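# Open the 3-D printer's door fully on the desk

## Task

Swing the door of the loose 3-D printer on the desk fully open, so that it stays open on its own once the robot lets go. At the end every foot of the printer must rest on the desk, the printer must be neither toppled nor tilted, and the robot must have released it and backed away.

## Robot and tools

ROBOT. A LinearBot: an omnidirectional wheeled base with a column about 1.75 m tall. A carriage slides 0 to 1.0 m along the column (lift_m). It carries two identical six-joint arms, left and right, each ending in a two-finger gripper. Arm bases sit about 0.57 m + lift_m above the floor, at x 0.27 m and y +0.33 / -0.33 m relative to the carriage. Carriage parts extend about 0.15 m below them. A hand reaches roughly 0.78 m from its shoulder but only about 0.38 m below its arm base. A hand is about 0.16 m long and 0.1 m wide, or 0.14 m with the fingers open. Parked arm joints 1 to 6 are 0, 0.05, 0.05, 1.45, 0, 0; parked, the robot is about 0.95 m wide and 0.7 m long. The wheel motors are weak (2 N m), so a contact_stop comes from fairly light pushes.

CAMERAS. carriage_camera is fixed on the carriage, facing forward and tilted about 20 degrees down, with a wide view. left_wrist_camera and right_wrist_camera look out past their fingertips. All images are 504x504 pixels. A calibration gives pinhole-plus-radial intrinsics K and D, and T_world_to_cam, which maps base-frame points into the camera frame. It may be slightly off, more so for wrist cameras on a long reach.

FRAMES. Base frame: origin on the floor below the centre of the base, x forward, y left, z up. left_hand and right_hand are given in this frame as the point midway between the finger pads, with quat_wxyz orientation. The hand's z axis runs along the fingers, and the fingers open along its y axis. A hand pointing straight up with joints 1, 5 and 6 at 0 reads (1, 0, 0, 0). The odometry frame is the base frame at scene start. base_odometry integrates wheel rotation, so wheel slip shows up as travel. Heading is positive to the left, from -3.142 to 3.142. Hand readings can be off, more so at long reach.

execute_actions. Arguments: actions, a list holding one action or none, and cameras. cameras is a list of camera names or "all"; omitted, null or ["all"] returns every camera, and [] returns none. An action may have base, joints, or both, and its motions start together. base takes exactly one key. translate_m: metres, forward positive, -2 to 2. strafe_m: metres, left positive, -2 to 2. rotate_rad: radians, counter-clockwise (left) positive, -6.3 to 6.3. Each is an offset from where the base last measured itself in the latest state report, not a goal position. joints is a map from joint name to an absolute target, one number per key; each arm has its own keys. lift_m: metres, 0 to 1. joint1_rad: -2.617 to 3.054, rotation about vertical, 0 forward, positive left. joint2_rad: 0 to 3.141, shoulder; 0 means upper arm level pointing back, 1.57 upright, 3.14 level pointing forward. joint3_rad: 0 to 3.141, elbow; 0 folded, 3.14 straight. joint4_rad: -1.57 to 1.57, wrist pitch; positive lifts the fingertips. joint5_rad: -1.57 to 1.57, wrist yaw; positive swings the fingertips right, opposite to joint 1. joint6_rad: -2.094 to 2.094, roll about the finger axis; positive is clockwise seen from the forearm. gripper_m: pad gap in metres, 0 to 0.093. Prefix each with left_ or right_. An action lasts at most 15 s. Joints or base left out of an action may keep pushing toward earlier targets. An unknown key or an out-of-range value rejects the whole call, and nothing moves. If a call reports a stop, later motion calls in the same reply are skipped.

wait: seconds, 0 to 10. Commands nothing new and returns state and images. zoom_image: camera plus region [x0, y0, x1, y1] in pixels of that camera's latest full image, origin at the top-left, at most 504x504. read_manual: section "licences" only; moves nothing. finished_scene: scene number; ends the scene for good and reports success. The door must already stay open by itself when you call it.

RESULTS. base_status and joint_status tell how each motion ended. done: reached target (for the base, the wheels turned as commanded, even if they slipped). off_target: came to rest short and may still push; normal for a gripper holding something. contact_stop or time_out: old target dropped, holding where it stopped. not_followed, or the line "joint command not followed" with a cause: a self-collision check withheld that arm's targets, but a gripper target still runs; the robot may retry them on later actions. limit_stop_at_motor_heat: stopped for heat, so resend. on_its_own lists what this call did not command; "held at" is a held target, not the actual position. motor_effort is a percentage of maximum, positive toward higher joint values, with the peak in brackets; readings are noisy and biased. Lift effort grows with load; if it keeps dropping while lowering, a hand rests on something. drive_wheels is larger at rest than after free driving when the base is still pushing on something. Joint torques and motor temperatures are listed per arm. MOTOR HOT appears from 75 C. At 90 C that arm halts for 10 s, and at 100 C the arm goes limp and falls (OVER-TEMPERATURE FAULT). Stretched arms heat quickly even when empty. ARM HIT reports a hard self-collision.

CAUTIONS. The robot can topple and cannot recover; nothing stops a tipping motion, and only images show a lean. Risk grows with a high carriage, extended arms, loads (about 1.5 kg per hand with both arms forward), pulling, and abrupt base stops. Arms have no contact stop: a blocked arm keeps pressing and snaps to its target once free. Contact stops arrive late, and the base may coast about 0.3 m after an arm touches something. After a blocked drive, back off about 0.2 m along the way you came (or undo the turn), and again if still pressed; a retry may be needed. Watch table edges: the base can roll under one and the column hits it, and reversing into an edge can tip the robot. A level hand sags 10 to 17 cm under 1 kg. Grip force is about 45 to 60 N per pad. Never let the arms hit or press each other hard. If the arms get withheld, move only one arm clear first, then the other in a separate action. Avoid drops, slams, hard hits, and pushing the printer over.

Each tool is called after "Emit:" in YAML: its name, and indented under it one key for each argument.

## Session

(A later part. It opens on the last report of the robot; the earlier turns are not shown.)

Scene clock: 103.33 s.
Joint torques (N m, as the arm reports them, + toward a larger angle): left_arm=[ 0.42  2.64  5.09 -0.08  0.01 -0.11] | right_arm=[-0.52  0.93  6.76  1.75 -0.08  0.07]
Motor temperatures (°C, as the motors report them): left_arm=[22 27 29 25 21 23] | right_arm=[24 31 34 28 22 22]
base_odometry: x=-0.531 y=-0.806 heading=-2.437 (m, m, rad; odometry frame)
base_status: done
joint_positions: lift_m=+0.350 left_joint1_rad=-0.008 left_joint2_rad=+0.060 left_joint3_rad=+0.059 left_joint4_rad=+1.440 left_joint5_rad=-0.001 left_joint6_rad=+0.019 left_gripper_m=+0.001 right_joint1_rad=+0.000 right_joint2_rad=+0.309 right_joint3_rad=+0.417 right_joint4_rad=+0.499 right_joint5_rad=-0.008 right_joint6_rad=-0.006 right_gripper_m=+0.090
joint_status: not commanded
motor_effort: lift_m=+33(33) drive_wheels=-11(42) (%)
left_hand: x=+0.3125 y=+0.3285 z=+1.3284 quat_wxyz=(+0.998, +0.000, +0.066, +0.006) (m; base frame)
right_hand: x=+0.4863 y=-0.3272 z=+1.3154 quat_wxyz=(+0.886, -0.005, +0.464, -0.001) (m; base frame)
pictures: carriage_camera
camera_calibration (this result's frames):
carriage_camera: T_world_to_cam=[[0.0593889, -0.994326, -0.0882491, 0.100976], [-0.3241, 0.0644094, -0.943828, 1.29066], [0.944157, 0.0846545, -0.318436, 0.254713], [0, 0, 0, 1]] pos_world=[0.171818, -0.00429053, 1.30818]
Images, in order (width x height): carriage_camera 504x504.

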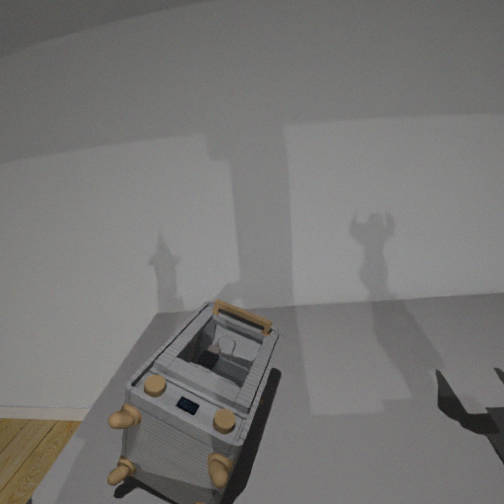

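Emit:
execute_actions:
  actions: []

Scene clock: 107.00 s.
Joint torques (N m, as the arm reports them, + toward a larger angle): left_arm=[ 0.38  2.65  5.07 -0.08  0.03 -0.11] | right_arm=[-0.56  0.92  6.75  1.77 -0.08  0.06]
Motor temperatures (°C, as the motors report them): left_arm=[22 27 29 25 21 23] | right_arm=[24 31 34 28 22 22]
base_odometry: x=-0.531 y=-0.806 heading=-2.437 (m, m, rad; odometry frame)
base_status: done
joint_positions: lift_m=+0.350 left_joint1_rad=-0.008 left_joint2_rad=+0.060 left_joint3_rad=+0.059 left_joint4_rad=+1.440 left_joint5_rad=-0.001 left_joint6_rad=+0.019 left_gripper_m=+0.001 right_joint1_rad=+0.000 right_joint2_rad=+0.309 right_joint3_rad=+0.417 right_joint4_rad=+0.499 right_joint5_rad=-0.008 right_joint6_rad=-0.006 right_gripper_m=+0.090
joint_status: not commanded
motor_effort: lift_m=+33(33) drive_wheels=-9(42) (%)
left_hand: x=+0.3125 y=+0.3285 z=+1.3284 quat_wxyz=(+0.998, +0.000, +0.066, +0.006) (m; base frame)
right_hand: x=+0.4863 y=-0.3272 z=+1.3154 quat_wxyz=(+0.886, -0.005, +0.464, -0.001) (m; base frame)
pictures: carriage_camera, left_wrist_camera, right_wrist_camera
camera_calibration (this result's frames):
carriage_camera: T_world_to_cam=[[0.0593889, -0.994326, -0.0882491, 0.100976], [-0.3241, 0.0644094, -0.943828, 1.29066], [0.944157, 0.0846545, -0.318436, 0.254713], [0, 0, 0, 1]] pos_world=[0.171818, -0.00429053, 1.30818]
left_wrist_camera: T_world_to_cam=[[0.0978669, -0.994746, 0.0300304, 0.262643], [0.743115, 0.0529725, -0.667063, 0.63931], [0.661968, 0.0875995, 0.744396, -1.0971], [0, 0, 0, 1]] pos_world=[0.22546, 0.323503, 1.23525]
right_wrist_camera: T_world_to_cam=[[-0.0319934, -0.997682, -0.0600649, -0.229941], [0.0197329, 0.0594535, -0.998036, 1.32367], [0.999293, -0.0331158, 0.017785, -0.401691], [0, 0, 0, 1]] pos_world=[0.367931, -0.321407, 1.3144]
Images, in order (width x height): carriage_camera 504x504, left_wrist_camera 504x504, right_wrist_camera 504x504.

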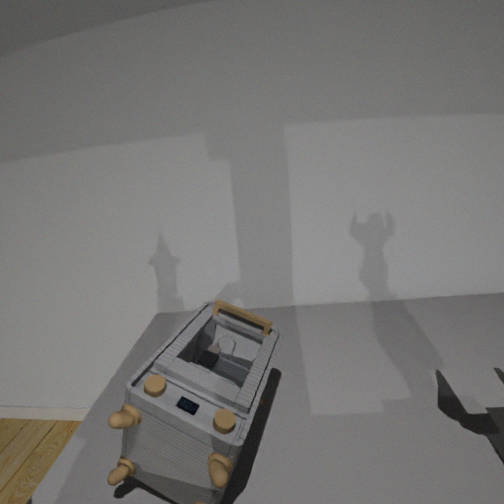

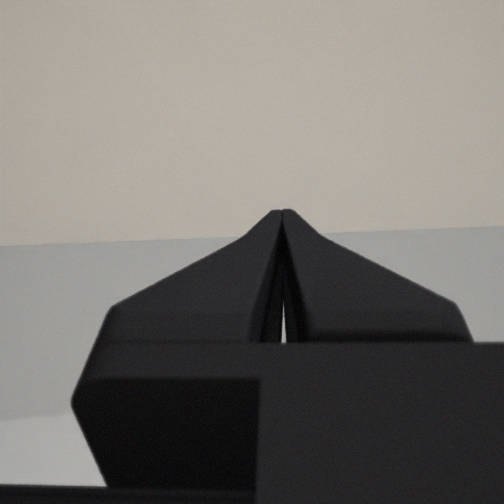

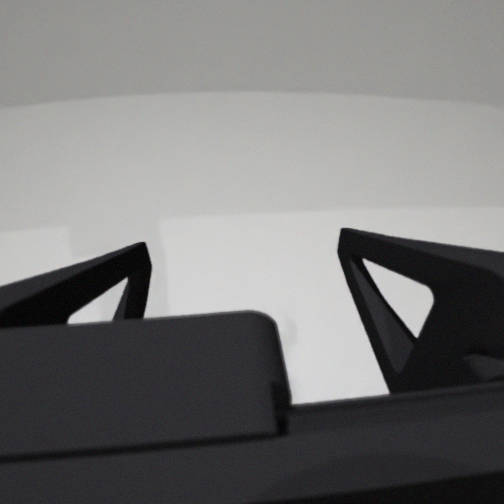

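Emit:
zoom_image:
  camera: "carriage_camera"
  region: [60, 280, 320, 504]

Region (60, 280, 320, 504) of carriage_camera's 504x504 image, scaled by 1.938, with more detail than that image has; it fills the top 434 rows of this view, and the rest is white.

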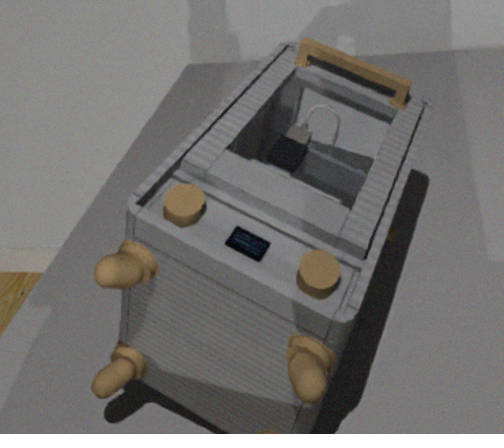

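Emit:
execute_actions:
  actions:
    - {"joints": {"lift_m": 0.55, "left_joint1_rad": -0.55, "left_joint2_rad": 1.377, "left_joint3_rad": 1.152, "left_joint4_rad": 0.3, "left_gripper_m": 0.09}}
  cameras: []

Emit:
execute_actions:
  actions:
    - {"joints": {"left_joint4_rad": -0.745}}
  cameras: ["left_wrist_camera", "carriage_camera"]

Scene clock: 126.83 s.
Joint torques (N m, as the arm reports them, + toward a larger angle): left_arm=[-0.65 -6.2   8.92  2.12  0.04 -0.12] | right_arm=[-0.58  0.8   6.96  1.7  -0.07  0.06]
Motor temperatures (°C, as the motors report them): left_arm=[22 26 29 25 21 23] | right_arm=[24 29 33 28 22 22]
base_odometry: x=-0.531 y=-0.806 heading=-2.437 (m, m, rad; odometry frame)
base_status: not commanded
joint_positions: lift_m=+0.550 left_joint1_rad=-0.543 left_joint2_rad=+1.383 left_joint3_rad=+1.136 left_joint4_rad=+0.300 left_joint5_rad=-0.001 left_joint6_rad=+0.019 left_gripper_m=+0.090 right_joint1_rad=+0.000 right_joint2_rad=+0.309 right_joint3_rad=+0.414 right_joint4_rad=+0.503 right_joint5_rad=-0.008 right_joint6_rad=-0.005 right_gripper_m=+0.090
joint_status: all done
motor_effort: lift_m=+32(40) drive_wheels=-10(8) (%)
left_hand: x=+0.6798 y=+0.0867 z=+1.4796 quat_wxyz=(+0.701, +0.191, +0.661, -0.188) (m; base frame)
right_hand: x=+0.4864 y=-0.3272 z=+1.5150 quat_wxyz=(+0.886, -0.005, +0.463, -0.001) (m; base frame)
pictures: none
No camera images: the call's "cameras" was empty. Leave "cameras" out to get every camera's image.

Scene clock: 128.30 s.
Joint torques (N m, as the arm reports them, + toward a larger angle): left_arm=[-0.68 -5.65  8.53  1.4   0.04 -0.11] | right_arm=[-0.54  1.03  7.12  1.72 -0.08  0.08]
Motor temperatures (°C, as the motors report them): left_arm=[22 26 29 25 21 23] | right_arm=[24 28 33 28 22 22]
base_odometry: x=-0.531 y=-0.806 heading=-2.437 (m, m, rad; odometry frame)
base_status: not commanded
joint_positions: lift_m=+0.550 left_joint1_rad=-0.543 left_joint2_rad=+1.383 left_joint3_rad=+1.136 left_joint4_rad=-0.734 left_joint5_rad=-0.001 left_joint6_rad=+0.019 left_gripper_m=+0.090 right_joint1_rad=+0.000 right_joint2_rad=+0.309 right_joint3_rad=+0.414 right_joint4_rad=+0.503 right_joint5_rad=-0.008 right_joint6_rad=-0.005 right_gripper_m=+0.090
joint_status: all done
motor_effort: lift_m=+33(32) drive_wheels=-7(8) (%)
left_hand: x=+0.5865 y=+0.1430 z=+1.2622 quat_wxyz=(+0.281, +0.265, +0.919, -0.075) (m; base frame)
right_hand: x=+0.4864 y=-0.3272 z=+1.5150 quat_wxyz=(+0.886, -0.005, +0.463, -0.001) (m; base frame)
pictures: carriage_camera, left_wrist_camera
camera_calibration (this result's frames):
carriage_camera: T_world_to_cam=[[0.0593889, -0.994326, -0.0882491, 0.118628], [-0.3241, 0.0644094, -0.943828, 1.47945], [0.944157, 0.0846545, -0.318436, 0.318408], [0, 0, 0, 1]] pos_world=[0.171818, -0.00429053, 1.50821]
left_wrist_camera: T_world_to_cam=[[-0.564422, -0.820317, -0.0922381, 0.571125], [-0.824342, 0.565992, 0.010659, 0.391924], [0.0434623, 0.0820519, -0.99568, 1.34691], [0, 0, 0, 1]] pos_world=[0.586895, 0.136161, 1.38959]
Images, in order (width x height): carriage_camera 504x504, left_wrist_camera 504x504.

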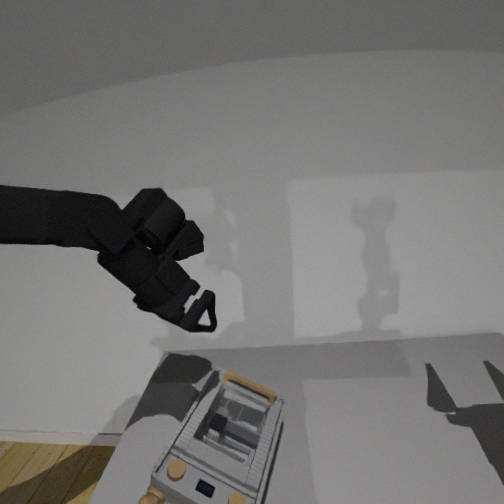

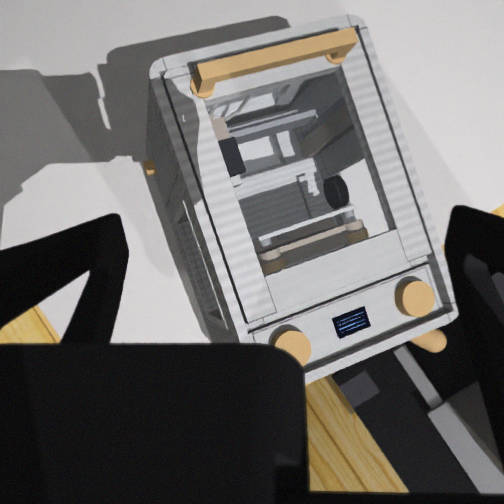

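Emit:
zoom_image:
  camera: "carriage_camera"
  region: [120, 350, 320, 504]

Region (120, 350, 320, 504) of carriage_camera's 504x504 image, scaled by 2.520, with more detail than that image has; it fills the top 388 rows of this view, and the rest is white.

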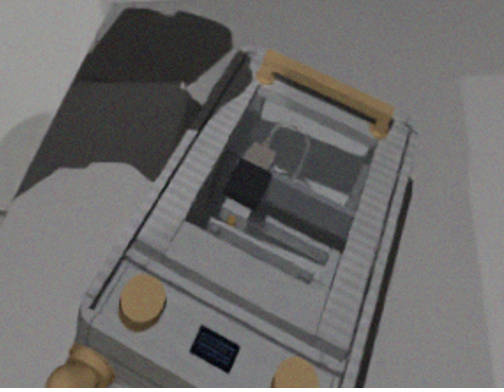

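Emit:
execute_actions:
  actions:
    - {"base": {"rotate_rad": -0.33}, "joints": {"left_joint1_rad": 0.0}}
  cameras: []

Emit:
execute_actions:
  actions:
    - {"base": {"strafe_m": -0.04}}
  cameras: ["left_wrist_camera", "carriage_camera"]

Scene clock: 142.83 s.
Joint torques (N m, as the arm reports them, + toward a larger angle): left_arm=[ 0.58 -5.58  8.54  1.41  0.08 -0.11] | right_arm=[-0.74  0.84  6.97  1.77 -0.07  0.08]
Motor temperatures (°C, as the motors report them): left_arm=[22 26 31 26 21 23] | right_arm=[24 28 33 28 22 22]
base_odometry: x=-0.531 y=-0.806 heading=-2.766 (m, m, rad; odometry frame)
base_status: done
joint_positions: lift_m=+0.550 left_joint1_rad=-0.009 left_joint2_rad=+1.383 left_joint3_rad=+1.136 left_joint4_rad=-0.736 left_joint5_rad=-0.001 left_joint6_rad=+0.019 left_gripper_m=+0.090 right_joint1_rad=+0.000 right_joint2_rad=+0.309 right_joint3_rad=+0.414 right_joint4_rad=+0.503 right_joint5_rad=-0.008 right_joint6_rad=-0.005 right_gripper_m=+0.090
joint_status: all done
motor_effort: lift_m=+32(32) drive_wheels=+12(30) (%)
left_hand: x=+0.6378 y=+0.3254 z=+1.2620 quat_wxyz=(+0.290, +0.013, +0.957, +0.002) (m; base frame)
right_hand: x=+0.4865 y=-0.3272 z=+1.5149 quat_wxyz=(+0.886, -0.005, +0.463, -0.001) (m; base frame)
pictures: none
No camera images: the call's "cameras" was empty. Leave "cameras" out to get every camera's image.

Scene clock: 144.03 s.
Joint torques (N m, as the arm reports them, + toward a larger angle): left_arm=[ 0.34 -5.91  8.56  1.42  0.04 -0.11] | right_arm=[-0.64  0.88  7.02  1.74 -0.1   0.08]
Motor temperatures (°C, as the motors report them): left_arm=[22 26 31 26 21 23] | right_arm=[24 28 33 28 22 22]
base_odometry: x=-0.546 y=-0.769 heading=-2.767 (m, m, rad; odometry frame)
base_status: done
joint_positions: lift_m=+0.550 left_joint1_rad=-0.007 left_joint2_rad=+1.383 left_joint3_rad=+1.136 left_joint4_rad=-0.736 left_joint5_rad=-0.001 left_joint6_rad=+0.019 left_gripper_m=+0.090 right_joint1_rad=+0.000 right_joint2_rad=+0.309 right_joint3_rad=+0.414 right_joint4_rad=+0.502 right_joint5_rad=-0.008 right_joint6_rad=-0.005 right_gripper_m=+0.090
joint_status: not commanded
motor_effort: lift_m=+33(32) drive_wheels=-13(30) (%)
left_hand: x=+0.6377 y=+0.3261 z=+1.2620 quat_wxyz=(+0.289, +0.012, +0.957, +0.002) (m; base frame)
right_hand: x=+0.4866 y=-0.3272 z=+1.5147 quat_wxyz=(+0.886, -0.005, +0.464, -0.001) (m; base frame)
pictures: carriage_camera, left_wrist_camera
camera_calibration (this result's frames):
carriage_camera: T_world_to_cam=[[0.0593889, -0.994326, -0.0882491, 0.118628], [-0.3241, 0.0644094, -0.943828, 1.47945], [0.944157, 0.0846545, -0.318436, 0.318408], [0, 0, 0, 1]] pos_world=[0.171818, -0.00429053, 1.50821]
left_wrist_camera: T_world_to_cam=[[-0.066911, -0.993497, -0.0921245, 0.489276], [-0.997738, 0.0660318, 0.012563, 0.601701], [-0.00639815, 0.0927568, -0.995668, 1.35769], [0, 0, 0, 1]] pos_world=[0.641765, 0.320428, 1.38932]
Images, in order (width x height): carriage_camera 504x504, left_wrist_camera 504x504.

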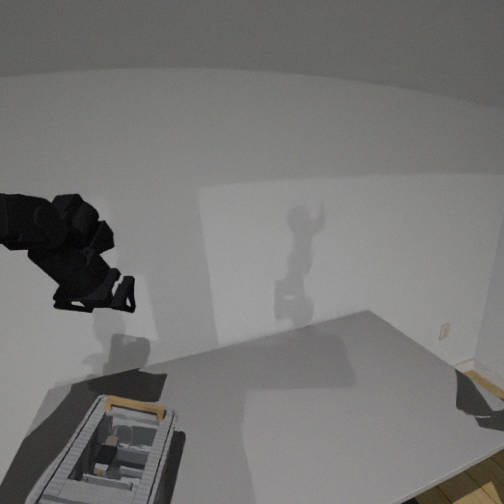

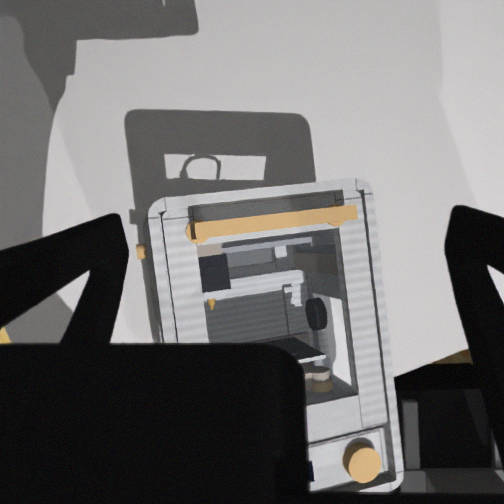

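Emit:
execute_actions:
  actions:
    - {"joints": {"lift_m": 0.63, "left_joint1_rad": 0.02, "left_joint2_rad": 2.379, "left_joint3_rad": 1.336, "left_joint4_rad": -0.528, "left_joint6_rad": 1.571, "left_gripper_m": 0.06}}
  cameras: ["left_wrist_camera"]

Scene clock: 148.20 s.
Joint torques (N m, as the arm reports them, + toward a larger angle): left_arm=[  0.47 -10.21   4.85   0.23   0.11  -0.05] | right_arm=[-0.54  0.89  7.02  1.7  -0.07  0.08]
Motor temperatures (°C, as the motors report them): left_arm=[22 27 31 27 21 23] | right_arm=[24 27 33 28 22 22]
base_odometry: x=-0.546 y=-0.769 heading=-2.767 (m, m, rad; odometry frame)
base_status: not commanded
joint_positions: lift_m=+0.630 left_joint1_rad=+0.013 left_joint2_rad=+2.377 left_joint3_rad=+1.337 left_joint4_rad=-0.520 left_joint5_rad=-0.001 left_joint6_rad=+1.563 left_gripper_m=+0.060 right_joint1_rad=+0.000 right_joint2_rad=+0.309 right_joint3_rad=+0.414 right_joint4_rad=+0.503 right_joint5_rad=-0.008 right_joint6_rad=-0.005 right_gripper_m=+0.090
joint_status: all done
motor_effort: lift_m=+31(40) drive_wheels=-13(12) (%)
left_hand: x=+0.6674 y=+0.3339 z=+1.0451 quat_wxyz=(+0.003, +0.700, +0.714, +0.004) (m; base frame)
right_hand: x=+0.4865 y=-0.3272 z=+1.5950 quat_wxyz=(+0.886, -0.005, +0.463, -0.001) (m; base frame)
pictures: left_wrist_camera
camera_calibration (this result's frames):
left_wrist_camera: T_world_to_cam=[[-0.996745, 0.0610528, -0.0526413, 0.706197], [0.0207085, 0.825013, 0.564734, -0.876665], [0.0779083, 0.561806, -0.823593, 0.748509], [0, 0, 0, 1]] pos_world=[0.663738, 0.259629, 1.14872]
Images, in order (width x height): left_wrist_camera 504x504.

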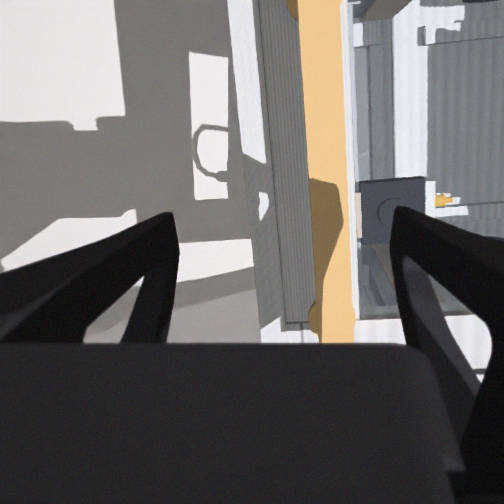

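Emit:
execute_actions:
  actions:
    - {"joints": {"lift_m": 0.59, "left_joint2_rad": 2.343, "left_joint3_rad": 1.26, "left_joint4_rad": -0.495}}
  cameras: ["left_wrist_camera"]

Scene clock: 151.63 s.
Joint torques (N m, as the arm reports them, + toward a larger angle): left_arm=[  0.38 -10.55   3.85   0.31   0.11  -0.05] | right_arm=[-0.57  0.99  7.17  1.77 -0.06  0.08]
Motor temperatures (°C, as the motors report them): left_arm=[22 28 31 26 21 23] | right_arm=[24 27 33 28 22 22]
base_odometry: x=-0.546 y=-0.769 heading=-2.767 (m, m, rad; odometry frame)
base_status: not commanded
joint_positions: lift_m=+0.590 left_joint1_rad=+0.013 left_joint2_rad=+2.350 left_joint3_rad=+1.266 left_joint4_rad=-0.497 left_joint5_rad=-0.001 left_joint6_rad=+1.563 left_gripper_m=+0.060 right_joint1_rad=+0.000 right_joint2_rad=+0.308 right_joint3_rad=+0.412 right_joint4_rad=+0.499 right_joint5_rad=-0.008 right_joint6_rad=-0.005 right_gripper_m=+0.090
joint_status: all done
motor_effort: lift_m=+29(30) drive_wheels=-12(13) (%)
left_hand: x=+0.6494 y=+0.3336 z=+1.0028 quat_wxyz=(-0.004, +0.700, +0.714, -0.003) (m; base frame)
right_hand: x=+0.4870 y=-0.3272 z=+1.5541 quat_wxyz=(+0.885, -0.005, +0.465, -0.001) (m; base frame)
pictures: left_wrist_camera
camera_calibration (this result's frames):
left_wrist_camera: T_world_to_cam=[[-0.997594, 0.0610415, -0.0328779, 0.666853], [0.031903, 0.825162, 0.563995, -0.858798], [0.0615567, 0.561589, -0.825124, 0.727442], [0, 0, 0, 1]] pos_world=[0.647867, 0.259418, 1.10651]
Images, in order (width x height): left_wrist_camera 504x504.

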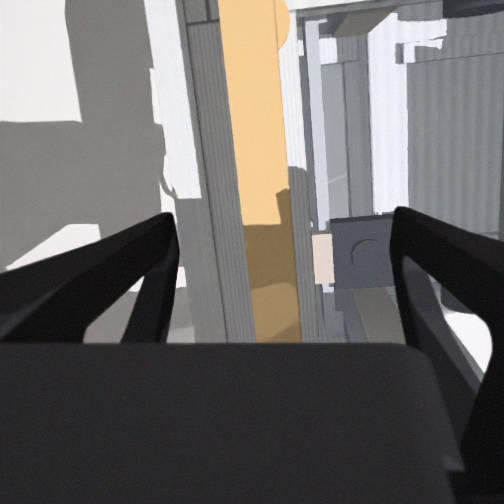

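Emit:
execute_actions:
  actions:
    - {"joints": {"lift_m": 0.56}}
  cameras: ["left_wrist_camera"]

Scene clock: 153.67 s.
Joint torques (N m, as the arm reports them, + toward a larger angle): left_arm=[ 0.14 -9.55  4.12  0.21  0.05 -0.08] | right_arm=[-0.63  1.07  7.23  1.79 -0.09  0.09]
Motor temperatures (°C, as the motors report them): left_arm=[22 28 31 26 21 23] | right_arm=[24 27 33 28 22 22]
base_odometry: x=-0.546 y=-0.769 heading=-2.767 (m, m, rad; odometry frame)
base_status: not commanded
joint_positions: lift_m=+0.560 left_joint1_rad=+0.013 left_joint2_rad=+2.335 left_joint3_rad=+1.266 left_joint4_rad=-0.490 left_joint5_rad=+0.004 left_joint6_rad=+1.565 left_gripper_m=+0.060 right_joint1_rad=+0.000 right_joint2_rad=+0.308 right_joint3_rad=+0.412 right_joint4_rad=+0.498 right_joint5_rad=-0.009 right_joint6_rad=-0.005 right_gripper_m=+0.090
joint_status: all done
motor_effort: lift_m=+27(29) drive_wheels=-12(14) (%)
left_hand: x=+0.6548 y=+0.3329 z=+0.9783 quat_wxyz=(+0.005, +0.700, +0.714, +0.003) (m; base frame)
right_hand: x=+0.4871 y=-0.3271 z=+1.5240 quat_wxyz=(+0.885, -0.005, +0.466, +0.000) (m; base frame)
pictures: left_wrist_camera
camera_calibration (this result's frames):
left_wrist_camera: T_world_to_cam=[[-0.996542, 0.0623803, -0.0548841, 0.691798], [0.0209025, 0.827533, 0.561028, -0.835234], [0.0804155, 0.557941, -0.825976, 0.696988], [0, 0, 0, 1]] pos_world=[0.650816, 0.259151, 1.08225]
Images, in order (width x height): left_wrist_camera 504x504.

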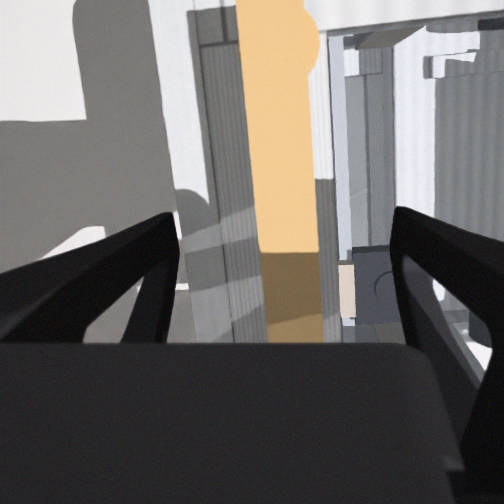

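Emit:
execute_actions:
  actions:
    - {"joints": {"lift_m": 0.53}}
  cameras: ["left_wrist_camera"]

Scene clock: 155.30 s.
Joint torques (N m, as the arm reports them, + toward a larger angle): left_arm=[ 0.27 -4.94  3.58  1.04  0.04 -0.05] | right_arm=[-0.62  0.88  7.23  1.74 -0.06  0.07]
Motor temperatures (°C, as the motors report them): left_arm=[22 28 31 26 21 23] | right_arm=[24 27 33 28 22 22]
base_odometry: x=-0.546 y=-0.769 heading=-2.767 (m, m, rad; odometry frame)
base_status: not commanded
joint_positions: lift_m=+0.531 left_joint1_rad=+0.013 left_joint2_rad=+2.268 left_joint3_rad=+1.279 left_joint4_rad=-0.577 left_joint5_rad=+0.002 left_joint6_rad=+1.565 left_gripper_m=+0.060 right_joint1_rad=+0.000 right_joint2_rad=+0.308 right_joint3_rad=+0.412 right_joint4_rad=+0.498 right_joint5_rad=-0.009 right_joint6_rad=-0.005 right_gripper_m=+0.090
joint_status: all done
motor_effort: lift_m=+23(24) drive_wheels=-12(13) (%)
left_hand: x=+0.6541 y=+0.3332 z=+0.9745 quat_wxyz=(+0.003, +0.700, +0.714, +0.001) (m; base frame)
right_hand: x=+0.4871 y=-0.3271 z=+1.4943 quat_wxyz=(+0.885, -0.005, +0.466, +0.000) (m; base frame)
pictures: left_wrist_camera
camera_calibration (this result's frames):
left_wrist_camera: T_world_to_cam=[[-0.996897, 0.062441, -0.047931, 0.68439], [0.0247585, 0.826728, 0.562057, -0.836581], [0.0747213, 0.559126, -0.825708, 0.696863], [0, 0, 0, 1]] pos_world=[0.650909, 0.259256, 1.07841]
Images, in order (width x height): left_wrist_camera 504x504.

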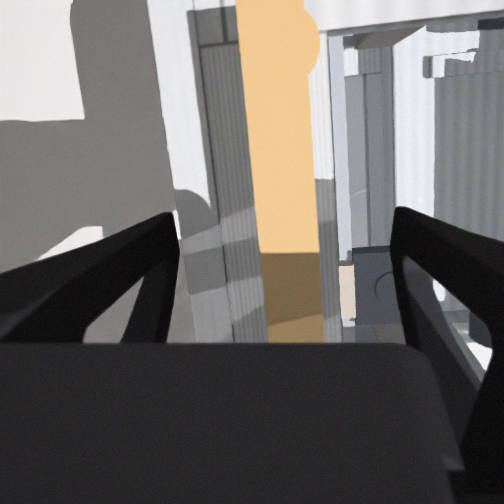

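Emit:
execute_actions:
  actions:
    - {"joints": {"lift_m": 0.572}}
  cameras: []

Emit:
execute_actions:
  actions:
    - {"joints": {"left_gripper_m": 0.0}}
  cameras: ["left_wrist_camera", "carriage_camera"]

Scene clock: 157.20 s.
Joint torques (N m, as the arm reports them, + toward a larger angle): left_arm=[ 0.12 -9.52  3.32  0.45  0.09 -0.06] | right_arm=[-0.57  1.15  7.    1.7  -0.06  0.06]
Motor temperatures (°C, as the motors report them): left_arm=[22 28 31 26 21 23] | right_arm=[24 27 33 28 22 22]
base_odometry: x=-0.546 y=-0.769 heading=-2.767 (m, m, rad; odometry frame)
base_status: not commanded
joint_positions: lift_m=+0.572 left_joint1_rad=+0.013 left_joint2_rad=+2.333 left_joint3_rad=+1.279 left_joint4_rad=-0.509 left_joint5_rad=+0.002 left_joint6_rad=+1.565 left_gripper_m=+0.060 right_joint1_rad=+0.000 right_joint2_rad=+0.308 right_joint3_rad=+0.412 right_joint4_rad=+0.503 right_joint5_rad=-0.009 right_joint6_rad=-0.005 right_gripper_m=+0.090
joint_status: all done
motor_effort: lift_m=+32(39) drive_wheels=-12(13) (%)
left_hand: x=+0.6557 y=+0.3332 z=+0.9926 quat_wxyz=(+0.003, +0.700, +0.714, +0.002) (m; base frame)
right_hand: x=+0.4865 y=-0.3271 z=+1.5366 quat_wxyz=(+0.886, -0.005, +0.463, +0.000) (m; base frame)
pictures: none
No camera images: the call's "cameras" was empty. Leave "cameras" out to get every camera's image.

Scene clock: 157.83 s.
Joint torques (N m, as the arm reports them, + toward a larger angle): left_arm=[ 0.26 -9.53  3.49  0.48  0.05  0.2 ] | right_arm=[-0.54  0.99  7.22  1.77 -0.08  0.07]
Motor temperatures (°C, as the motors report them): left_arm=[22 28 31 26 21 23] | right_arm=[24 27 33 28 22 22]
base_odometry: x=-0.546 y=-0.769 heading=-2.767 (m, m, rad; odometry frame)
base_status: not commanded
joint_positions: lift_m=+0.572 left_joint1_rad=+0.014 left_joint2_rad=+2.333 left_joint3_rad=+1.274 left_joint4_rad=-0.516 left_joint5_rad=+0.007 left_joint6_rad=+1.533 left_gripper_m=+0.012 right_joint1_rad=+0.000 right_joint2_rad=+0.308 right_joint3_rad=+0.412 right_joint4_rad=+0.503 right_joint5_rad=-0.009 right_joint6_rad=-0.005 right_gripper_m=+0.090
joint_status: left_gripper_m off_target (ended at +0.012, target +0.000)
motor_effort: lift_m=+32(33) drive_wheels=-13(14) (%)
left_hand: x=+0.6520 y=+0.3328 z=+0.9918 quat_wxyz=(+0.001, +0.688, +0.725, -0.004) (m; base frame)
right_hand: x=+0.4865 y=-0.3271 z=+1.5366 quat_wxyz=(+0.886, -0.005, +0.463, +0.000) (m; base frame)
pictures: carriage_camera, left_wrist_camera
camera_calibration (this result's frames):
carriage_camera: T_world_to_cam=[[0.0593889, -0.994326, -0.0882491, 0.12057], [-0.3241, 0.0644094, -0.943828, 1.50022], [0.944157, 0.0846545, -0.318436, 0.325416], [0, 0, 0, 1]] pos_world=[0.171818, -0.00429053, 1.53022]
left_wrist_camera: T_world_to_cam=[[-0.998835, 0.0294986, -0.0381791, 0.685705], [0.00317839, 0.829831, 0.558005, -0.828873], [0.0481426, 0.557234, -0.828959, 0.732701], [0, 0, 0, 1]] pos_world=[0.652267, 0.259311, 1.09607]
Images, in order (width x height): carriage_camera 504x504, left_wrist_camera 504x504.

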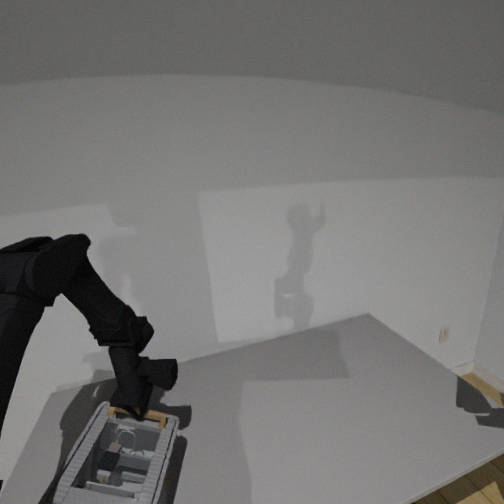

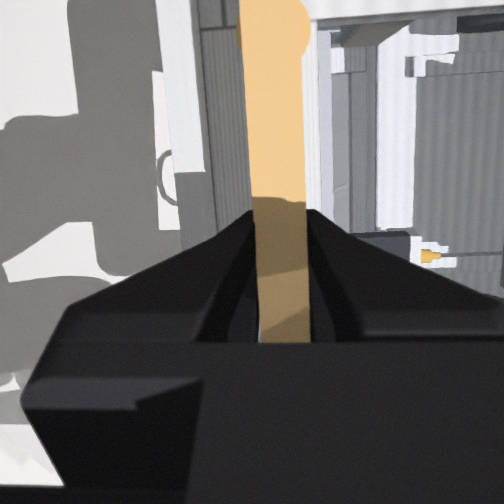

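Emit:
execute_actions:
  actions:
    - {"base": {"translate_m": 0.12}, "joints": {"left_joint2_rad": 2.338, "left_joint3_rad": 1.27, "left_joint4_rad": -0.505}}
  cameras: ["left_wrist_camera", "carriage_camera"]

Scene clock: 160.23 s.
Joint torques (N m, as the arm reports them, + toward a larger angle): left_arm=[ 0.1  -9.75  6.29  1.37 -0.03  0.29] | right_arm=[-0.56  1.07  7.14  1.73 -0.08  0.06]
Motor temperatures (°C, as the motors report them): left_arm=[22 29 30 26 21 23] | right_arm=[24 27 33 28 22 22]
base_odometry: x=-0.657 y=-0.812 heading=-2.768 (m, m, rad; odometry frame)
base_status: done
joint_positions: lift_m=+0.572 left_joint1_rad=+0.016 left_joint2_rad=+2.339 left_joint3_rad=+1.237 left_joint4_rad=-0.679 left_joint5_rad=+0.012 left_joint6_rad=+1.524 left_gripper_m=+0.012 right_joint1_rad=+0.000 right_joint2_rad=+0.308 right_joint3_rad=+0.412 right_joint4_rad=+0.503 right_joint5_rad=-0.009 right_joint6_rad=-0.005 right_gripper_m=+0.090
joint_status: left_joint4_rad off_target (ended at -0.679, target -0.505); the others done
motor_effort: lift_m=+33(33) drive_wheels=+7(36) (%)
left_hand: x=+0.5949 y=+0.3316 z=+0.9889 quat_wxyz=(-0.071, +0.680, +0.725, -0.077) (m; base frame)
right_hand: x=+0.4865 y=-0.3271 z=+1.5366 quat_wxyz=(+0.886, -0.005, +0.463, +0.000) (m; base frame)
pictures: carriage_camera, left_wrist_camera
camera_calibration (this result's frames):
carriage_camera: T_world_to_cam=[[0.0593889, -0.994326, -0.0882491, 0.12057], [-0.3241, 0.0644094, -0.943828, 1.50022], [0.944157, 0.0846545, -0.318436, 0.325416], [0, 0, 0, 1]] pos_world=[0.171818, -0.00429053, 1.53022]
left_wrist_camera: T_world_to_cam=[[-0.985888, 0.0184188, 0.16639, 0.422272], [0.106748, 0.834811, 0.540088, -0.871602], [-0.128956, 0.550228, -0.824997, 0.83745], [0, 0, 0, 1]] pos_world=[0.617349, 0.259057, 1.09137]
Images, in order (width x height): carriage_camera 504x504, left_wrist_camera 504x504.

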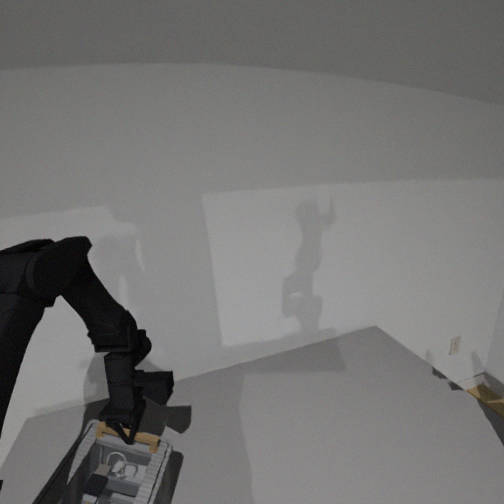

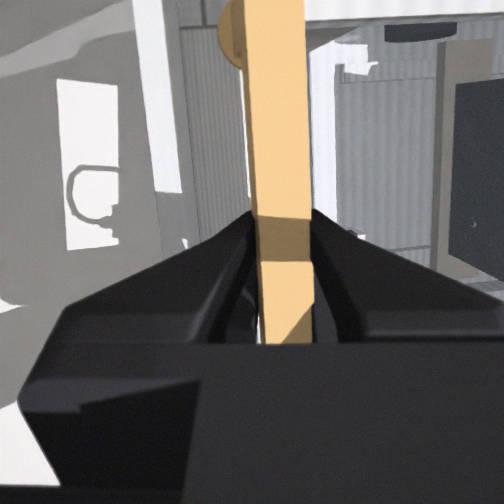

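Emit:
execute_actions:
  actions:
    - {"joints": {"left_joint2_rad": 2.07, "left_joint3_rad": 1.109, "left_joint4_rad": -0.261}}
  cameras: ["left_wrist_camera", "carriage_camera"]

Scene clock: 168.27 s.
Joint torques (N m, as the arm reports them, + toward a larger angle): left_arm=[  0.04 -11.53   8.32   1.67   0.03   0.54] | right_arm=[-0.6   1.01  7.12  1.71 -0.07  0.09]
Motor temperatures (°C, as the motors report them): left_arm=[22 31 31 26 21 24] | right_arm=[24 27 33 28 22 22]
base_odometry: x=-0.657 y=-0.812 heading=-2.768 (m, m, rad; odometry frame)
base_status: not commanded
joint_positions: lift_m=+0.572 left_joint1_rad=+0.018 left_joint2_rad=+2.107 left_joint3_rad=+1.062 left_joint4_rad=-0.384 left_joint5_rad=+0.006 left_joint6_rad=+1.495 left_gripper_m=+0.012 right_joint1_rad=+0.000 right_joint2_rad=+0.308 right_joint3_rad=+0.412 right_joint4_rad=+0.503 right_joint5_rad=-0.009 right_joint6_rad=-0.005 right_gripper_m=+0.090
joint_status: left_joint4_rad off_target (ended at -0.384, target -0.261); the others done
motor_effort: lift_m=+33(32) drive_wheels=+11(10) (%)
left_hand: x=+0.6428 y=+0.3340 z=+1.0326 quat_wxyz=(+0.053, +0.672, +0.737, +0.046) (m; base frame)
right_hand: x=+0.4865 y=-0.3271 z=+1.5366 quat_wxyz=(+0.886, -0.005, +0.463, +0.000) (m; base frame)
pictures: carriage_camera, left_wrist_camera
camera_calibration (this result's frames):
carriage_camera: T_world_to_cam=[[0.0593889, -0.994326, -0.0882491, 0.12057], [-0.3241, 0.0644094, -0.943828, 1.50022], [0.944157, 0.0846545, -0.318436, 0.325416], [0, 0, 0, 1]] pos_world=[0.171818, -0.00429053, 1.53022]
left_wrist_camera: T_world_to_cam=[[-0.983114, -0.0117199, -0.182619, 0.830806], [-0.112118, 0.827281, 0.550487, -0.769882], [0.144625, 0.561667, -0.814625, 0.687918], [0, 0, 0, 1]] pos_world=[0.630969, 0.260265, 1.13593]
Images, in order (width x height): carriage_camera 504x504, left_wrist_camera 504x504.

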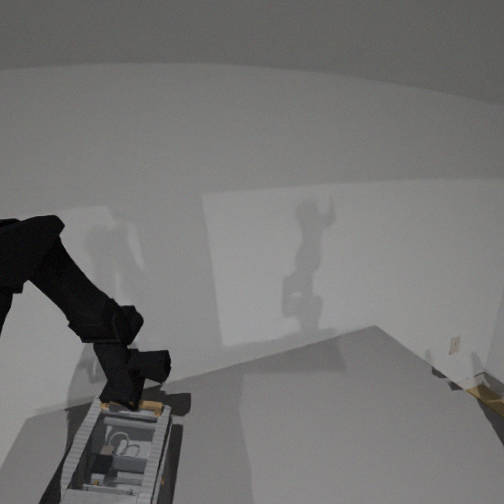

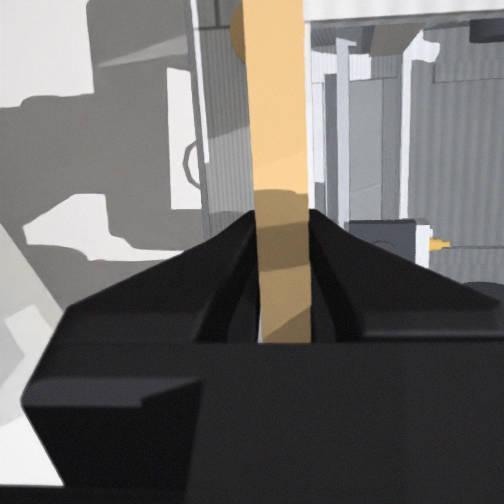

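Emit:
zoom_image:
  camera: "carriage_camera"
  region: [20, 370, 220, 504]

Region (20, 370, 220, 504) of carriage_camera's 504x504 image, scaled by 2.520, with more detail than that image has; it fills the top 338 rows of this view, and the rest is white.

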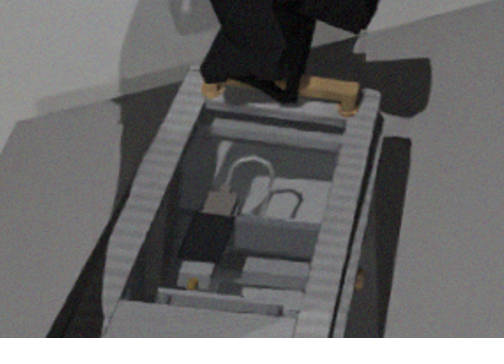

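Emit:
execute_actions:
  actions:
    - {"joints": {"lift_m": 0.61, "left_joint2_rad": 2.0, "left_joint3_rad": 1.0, "left_joint4_rad": -0.05, "right_joint1_rad": 1.2, "right_joint4_rad": -0.3}}
  cameras: ["right_wrist_camera", "carriage_camera"]

Scene clock: 173.40 s.
Joint torques (N m, as the arm reports them, + toward a larger angle): left_arm=[ -0.05 -12.27   7.64   2.07  -0.15   0.49] | right_arm=[-0.34  0.52  7.76  2.42 -0.09  0.09]
Motor temperatures (°C, as the motors report them): left_arm=[22 32 31 27 21 24] | right_arm=[24 27 33 28 22 22]
base_odometry: x=-0.657 y=-0.812 heading=-2.768 (m, m, rad; odometry frame)
base_status: not commanded
joint_positions: lift_m=+0.610 left_joint1_rad=+0.018 left_joint2_rad=+2.054 left_joint3_rad=+0.962 left_joint4_rad=-0.184 left_joint5_rad=+0.026 left_joint6_rad=+1.495 left_gripper_m=+0.013 right_joint1_rad=+1.196 right_joint2_rad=+0.308 right_joint3_rad=+0.412 right_joint4_rad=-0.294 right_joint5_rad=-0.009 right_joint6_rad=-0.005 right_gripper_m=+0.090
joint_status: left_joint4_rad off_target (ended at -0.184, target -0.050); the others done
motor_effort: lift_m=+35(42) drive_wheels=+12(12) (%)
left_hand: x=+0.6588 y=+0.3309 z=+1.0777 quat_wxyz=(+0.115, +0.667, +0.730, +0.092) (m; base frame)
right_hand: x=+0.3677 y=-0.0978 z=+1.3878 quat_wxyz=(+0.525, -0.438, +0.634, +0.360) (m; base frame)
pictures: carriage_camera, right_wrist_camera
camera_calibration (this result's frames):
carriage_camera: T_world_to_cam=[[0.0593889, -0.994326, -0.0882491, 0.123911], [-0.3241, 0.0644094, -0.943828, 1.53596], [0.944157, 0.0846545, -0.318436, 0.337473], [0, 0, 0, 1]] pos_world=[0.171818, -0.00429053, 1.56808]
right_wrist_camera: T_world_to_cam=[[0.904889, -0.425187, -0.0198118, -0.344895], [-0.31126, -0.629245, -0.712158, 1.04224], [0.290333, 0.65059, -0.70174, 1.04926], [0, 0, 0, 1]] pos_world=[0.331864, -0.173459, 1.47172]
Images, in order (width x height): carriage_camera 504x504, right_wrist_camera 504x504.

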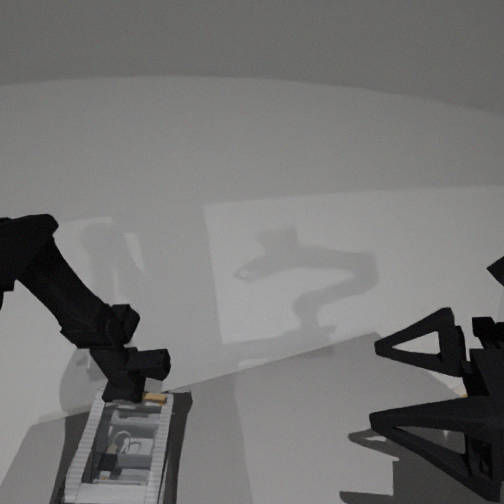

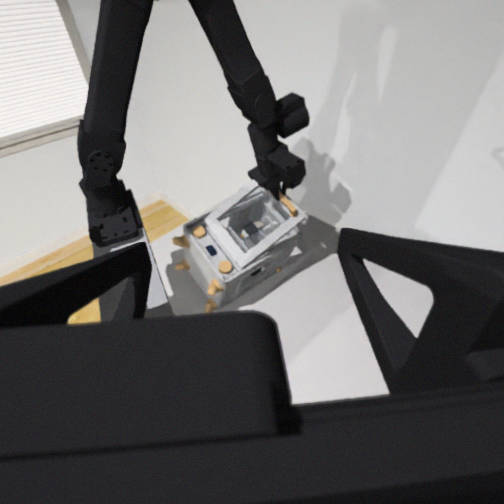

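Emit:
zoom_image:
  camera: "right_wrist_camera"
  region: [130, 150, 350, 330]

Region (130, 150, 350, 330) of right_wrist_camera's 504x504 image, scaled by 2.291, with more detail than that image has; it fills the top 412 rows of this view, and the rest is white.

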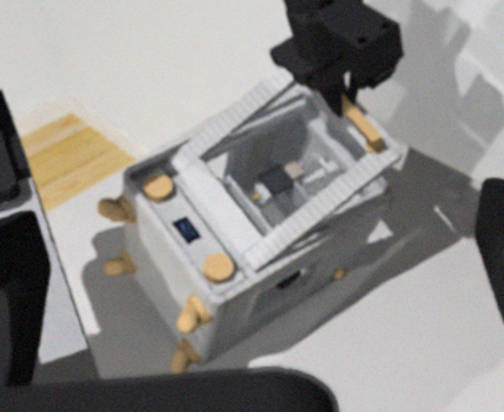

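Emit:
execute_actions:
  actions:
    - {"joints": {"left_joint2_rad": 2.40, "left_joint3_rad": 1.595, "left_joint4_rad": -0.245}}
  cameras: ["right_wrist_camera"]

Emit:
zoom_image:
  camera: "right_wrist_camera"
  region: [130, 130, 370, 330]

Scene clock: 178.50 s.
Joint torques (N m, as the arm reports them, + toward a larger angle): left_arm=[ -0.84 -14.93   9.48   2.44   0.27   0.33] | right_arm=[-0.23  0.61  7.67  2.41 -0.1   0.04]
Motor temperatures (°C, as the motors report them): left_arm=[22 34 31 29 21 24] | right_arm=[24 27 33 29 22 22]
base_odometry: x=-0.657 y=-0.812 heading=-2.768 (m, m, rad; odometry frame)
base_status: not commanded
joint_positions: lift_m=+0.610 left_joint1_rad=+0.027 left_joint2_rad=+2.447 left_joint3_rad=+1.541 left_joint4_rad=-0.439 left_joint5_rad=-0.009 left_joint6_rad=+1.516 left_gripper_m=+0.012 right_joint1_rad=+1.196 right_joint2_rad=+0.308 right_joint3_rad=+0.412 right_joint4_rad=-0.294 right_joint5_rad=-0.009 right_joint6_rad=-0.005 right_gripper_m=+0.090
joint_status: left_joint4_rad off_target (ended at -0.439, target -0.245); the others done
motor_effort: lift_m=+35(34) drive_wheels=+11(9) (%)
left_hand: x=+0.7547 y=+0.3432 z=+1.0425 quat_wxyz=(+0.078, +0.673, +0.731, +0.082) (m; base frame)
right_hand: x=+0.3677 y=-0.0978 z=+1.3878 quat_wxyz=(+0.525, -0.438, +0.634, +0.360) (m; base frame)
pictures: right_wrist_camera
camera_calibration (this result's frames):
right_wrist_camera: T_world_to_cam=[[0.904889, -0.425187, -0.0198118, -0.344895], [-0.31126, -0.629245, -0.712158, 1.04224], [0.290333, 0.65059, -0.70174, 1.04926], [0, 0, 0, 1]] pos_world=[0.331864, -0.173459, 1.47172]
Images, in order (width x height): right_wrist_camera 504x504.

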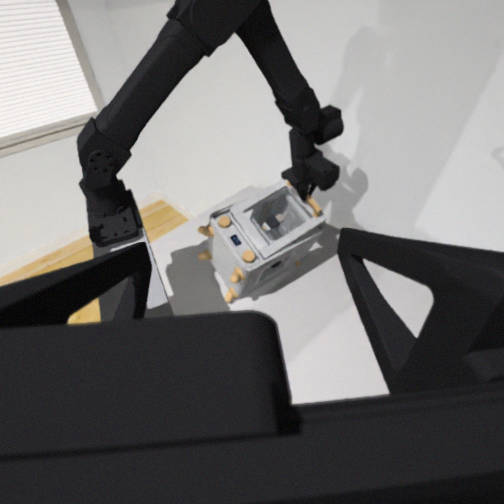

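Region (130, 130, 370, 330) of right_wrist_camera's 504x504 image, scaled by 2.100, with more detail than that image has.

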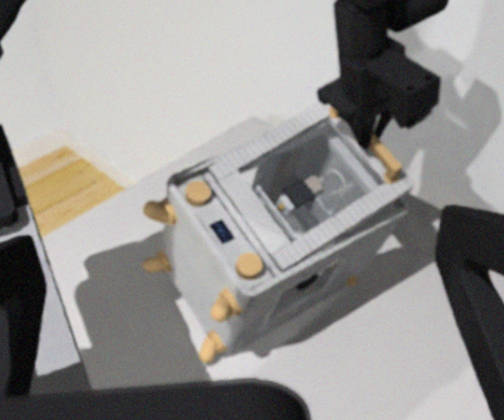

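Emit:
execute_actions:
  actions:
    - {"base": {"translate_m": 0.09}, "joints": {"left_joint2_rad": 2.40, "left_joint3_rad": 1.595, "left_joint4_rad": -0.245}}
  cameras: ["right_wrist_camera"]

Emit:
zoom_image:
  camera: "right_wrist_camera"
  region: [130, 130, 370, 330]

Scene clock: 182.13 s.
Joint torques (N m, as the arm reports them, + toward a larger angle): left_arm=[ -0.42 -14.81   9.28   2.52   0.22   0.27] | right_arm=[-0.29  0.5   7.82  2.4  -0.1   0.05]
Motor temperatures (°C, as the motors report them): left_arm=[22 35 32 30 21 24] | right_arm=[24 26 33 30 22 22]
base_odometry: x=-0.741 y=-0.845 heading=-2.769 (m, m, rad; odometry frame)
base_status: done
joint_positions: lift_m=+0.610 left_joint1_rad=+0.027 left_joint2_rad=+2.447 left_joint3_rad=+1.541 left_joint4_rad=-0.446 left_joint5_rad=-0.012 left_joint6_rad=+1.522 left_gripper_m=+0.012 right_joint1_rad=+1.196 right_joint2_rad=+0.308 right_joint3_rad=+0.412 right_joint4_rad=-0.294 right_joint5_rad=-0.009 right_joint6_rad=-0.005 right_gripper_m=+0.090
joint_status: left_joint4_rad off_target (ended at -0.446, target -0.245); the others done
motor_effort: lift_m=+33(34) drive_wheels=+9(45) (%)
left_hand: x=+0.7530 y=+0.3436 z=+1.0421 quat_wxyz=(+0.074, +0.675, +0.730, +0.081) (m; base frame)
right_hand: x=+0.3677 y=-0.0978 z=+1.3878 quat_wxyz=(+0.525, -0.438, +0.634, +0.360) (m; base frame)
pictures: right_wrist_camera
camera_calibration (this result's frames):
right_wrist_camera: T_world_to_cam=[[0.904889, -0.425187, -0.0198118, -0.344895], [-0.31126, -0.629245, -0.712158, 1.04224], [0.290333, 0.65059, -0.70174, 1.04926], [0, 0, 0, 1]] pos_world=[0.331864, -0.173459, 1.47172]
Images, in order (width x height): right_wrist_camera 504x504.

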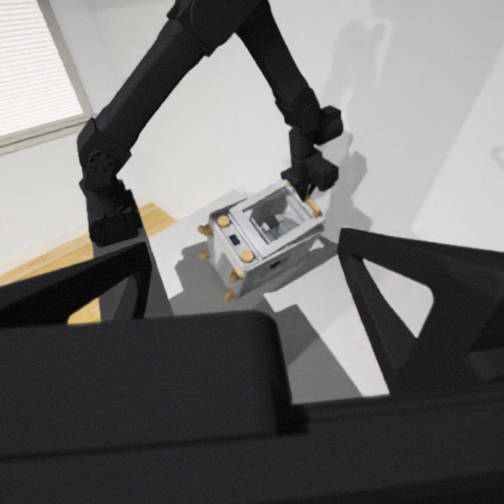

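Region (130, 130, 370, 330) of right_wrist_camera's 504x504 image, scaled by 2.100, with more detail than that image has.

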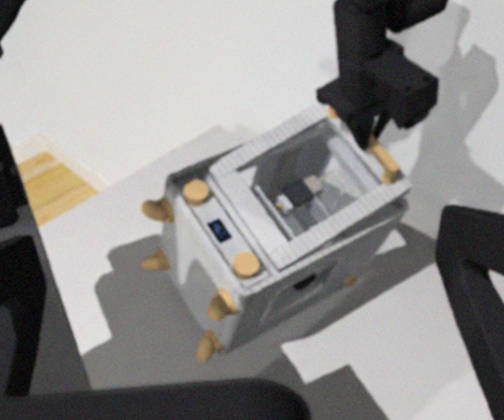

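Emit:
execute_actions:
  actions:
    - {"joints": {"left_joint2_rad": 2.16, "left_joint3_rad": 1.048, "left_joint4_rad": 0.066}}
  cameras: []

Emit:
execute_actions:
  actions:
    - {"joints": {"left_joint2_rad": 1.953, "left_joint3_rad": 0.645, "left_joint4_rad": 0.522}}
  cameras: ["right_wrist_camera"]

Emit:
zoom_image:
  camera: "right_wrist_camera"
  region: [130, 130, 370, 330]

Scene clock: 190.40 s.
Joint torques (N m, as the arm reports them, + toward a larger angle): left_arm=[ 0.22 -9.96  3.47  1.37  0.07  0.31] | right_arm=[-0.23  0.44  7.81  2.4  -0.05  0.07]
Motor temperatures (°C, as the motors report them): left_arm=[22 39 33 32 21 24] | right_arm=[24 26 34 30 22 22]
base_odometry: x=-0.741 y=-0.845 heading=-2.769 (m, m, rad; odometry frame)
base_status: not commanded
joint_positions: lift_m=+0.610 left_joint1_rad=+0.016 left_joint2_rad=+2.163 left_joint3_rad=+1.074 left_joint4_rad=+0.063 left_joint5_rad=+0.002 left_joint6_rad=+1.514 left_gripper_m=+0.012 right_joint1_rad=+1.196 right_joint2_rad=+0.308 right_joint3_rad=+0.412 right_joint4_rad=-0.294 right_joint5_rad=-0.009 right_joint6_rad=-0.005 right_gripper_m=+0.090
joint_status: all done
motor_effort: lift_m=+34(35) drive_wheels=+10(10) (%)
left_hand: x=+0.7403 y=+0.3354 z=+1.0885 quat_wxyz=(+0.195, +0.656, +0.705, +0.186) (m; base frame)
right_hand: x=+0.3677 y=-0.0978 z=+1.3878 quat_wxyz=(+0.525, -0.438, +0.634, +0.360) (m; base frame)
pictures: none
No camera images: the call's "cameras" was empty. Leave "cameras" out to get every camera's image.

Scene clock: 191.47 s.
Joint torques (N m, as the arm reports them, + toward a larger angle): left_arm=[ 0.15 -8.1   3.19  1.8  -0.06 -0.07] | right_arm=[-0.31  0.5   7.9   2.39 -0.08  0.06]
Motor temperatures (°C, as the motors report them): left_arm=[22 39 33 31 21 24] | right_arm=[24 26 34 31 22 22]
base_odometry: x=-0.741 y=-0.845 heading=-2.769 (m, m, rad; odometry frame)
base_status: not commanded
joint_positions: lift_m=+0.610 left_joint1_rad=+0.016 left_joint2_rad=+1.960 left_joint3_rad=+0.666 left_joint4_rad=+0.511 left_joint5_rad=+0.013 left_joint6_rad=+1.560 left_gripper_m=+0.012 right_joint1_rad=+1.196 right_joint2_rad=+0.308 right_joint3_rad=+0.412 right_joint4_rad=-0.294 right_joint5_rad=-0.009 right_joint6_rad=-0.005 right_gripper_m=+0.090
joint_status: all done
motor_effort: lift_m=+35(34) drive_wheels=+8(9) (%)
left_hand: x=+0.6977 y=+0.3328 z=+1.1205 quat_wxyz=(+0.275, +0.646, +0.660, +0.268) (m; base frame)
right_hand: x=+0.3677 y=-0.0978 z=+1.3878 quat_wxyz=(+0.525, -0.438, +0.634, +0.360) (m; base frame)
pictures: right_wrist_camera
camera_calibration (this result's frames):
right_wrist_camera: T_world_to_cam=[[0.904889, -0.425187, -0.0198118, -0.344895], [-0.31126, -0.629245, -0.712158, 1.04224], [0.290333, 0.65059, -0.70174, 1.04926], [0, 0, 0, 1]] pos_world=[0.331864, -0.173459, 1.47172]
Images, in order (width x height): right_wrist_camera 504x504.

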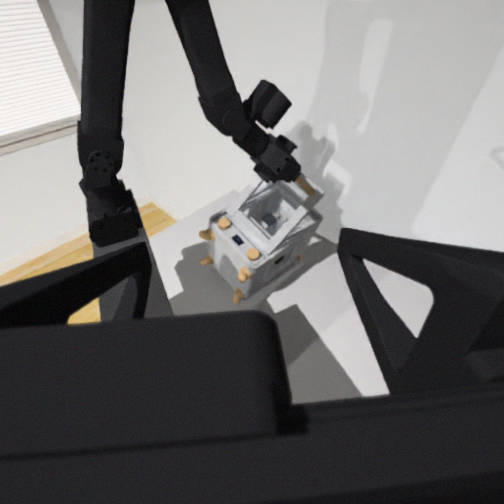

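Region (130, 130, 370, 330) of right_wrist_camera's 504x504 image, scaled by 2.100, with more detail than that image has.

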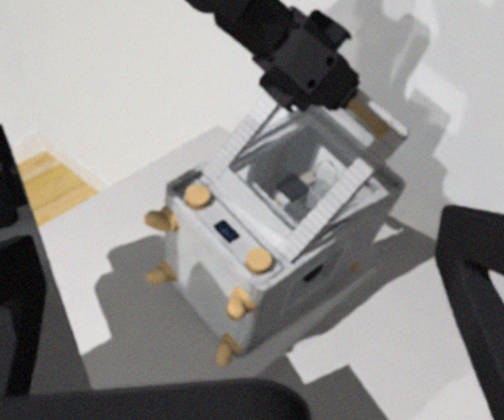

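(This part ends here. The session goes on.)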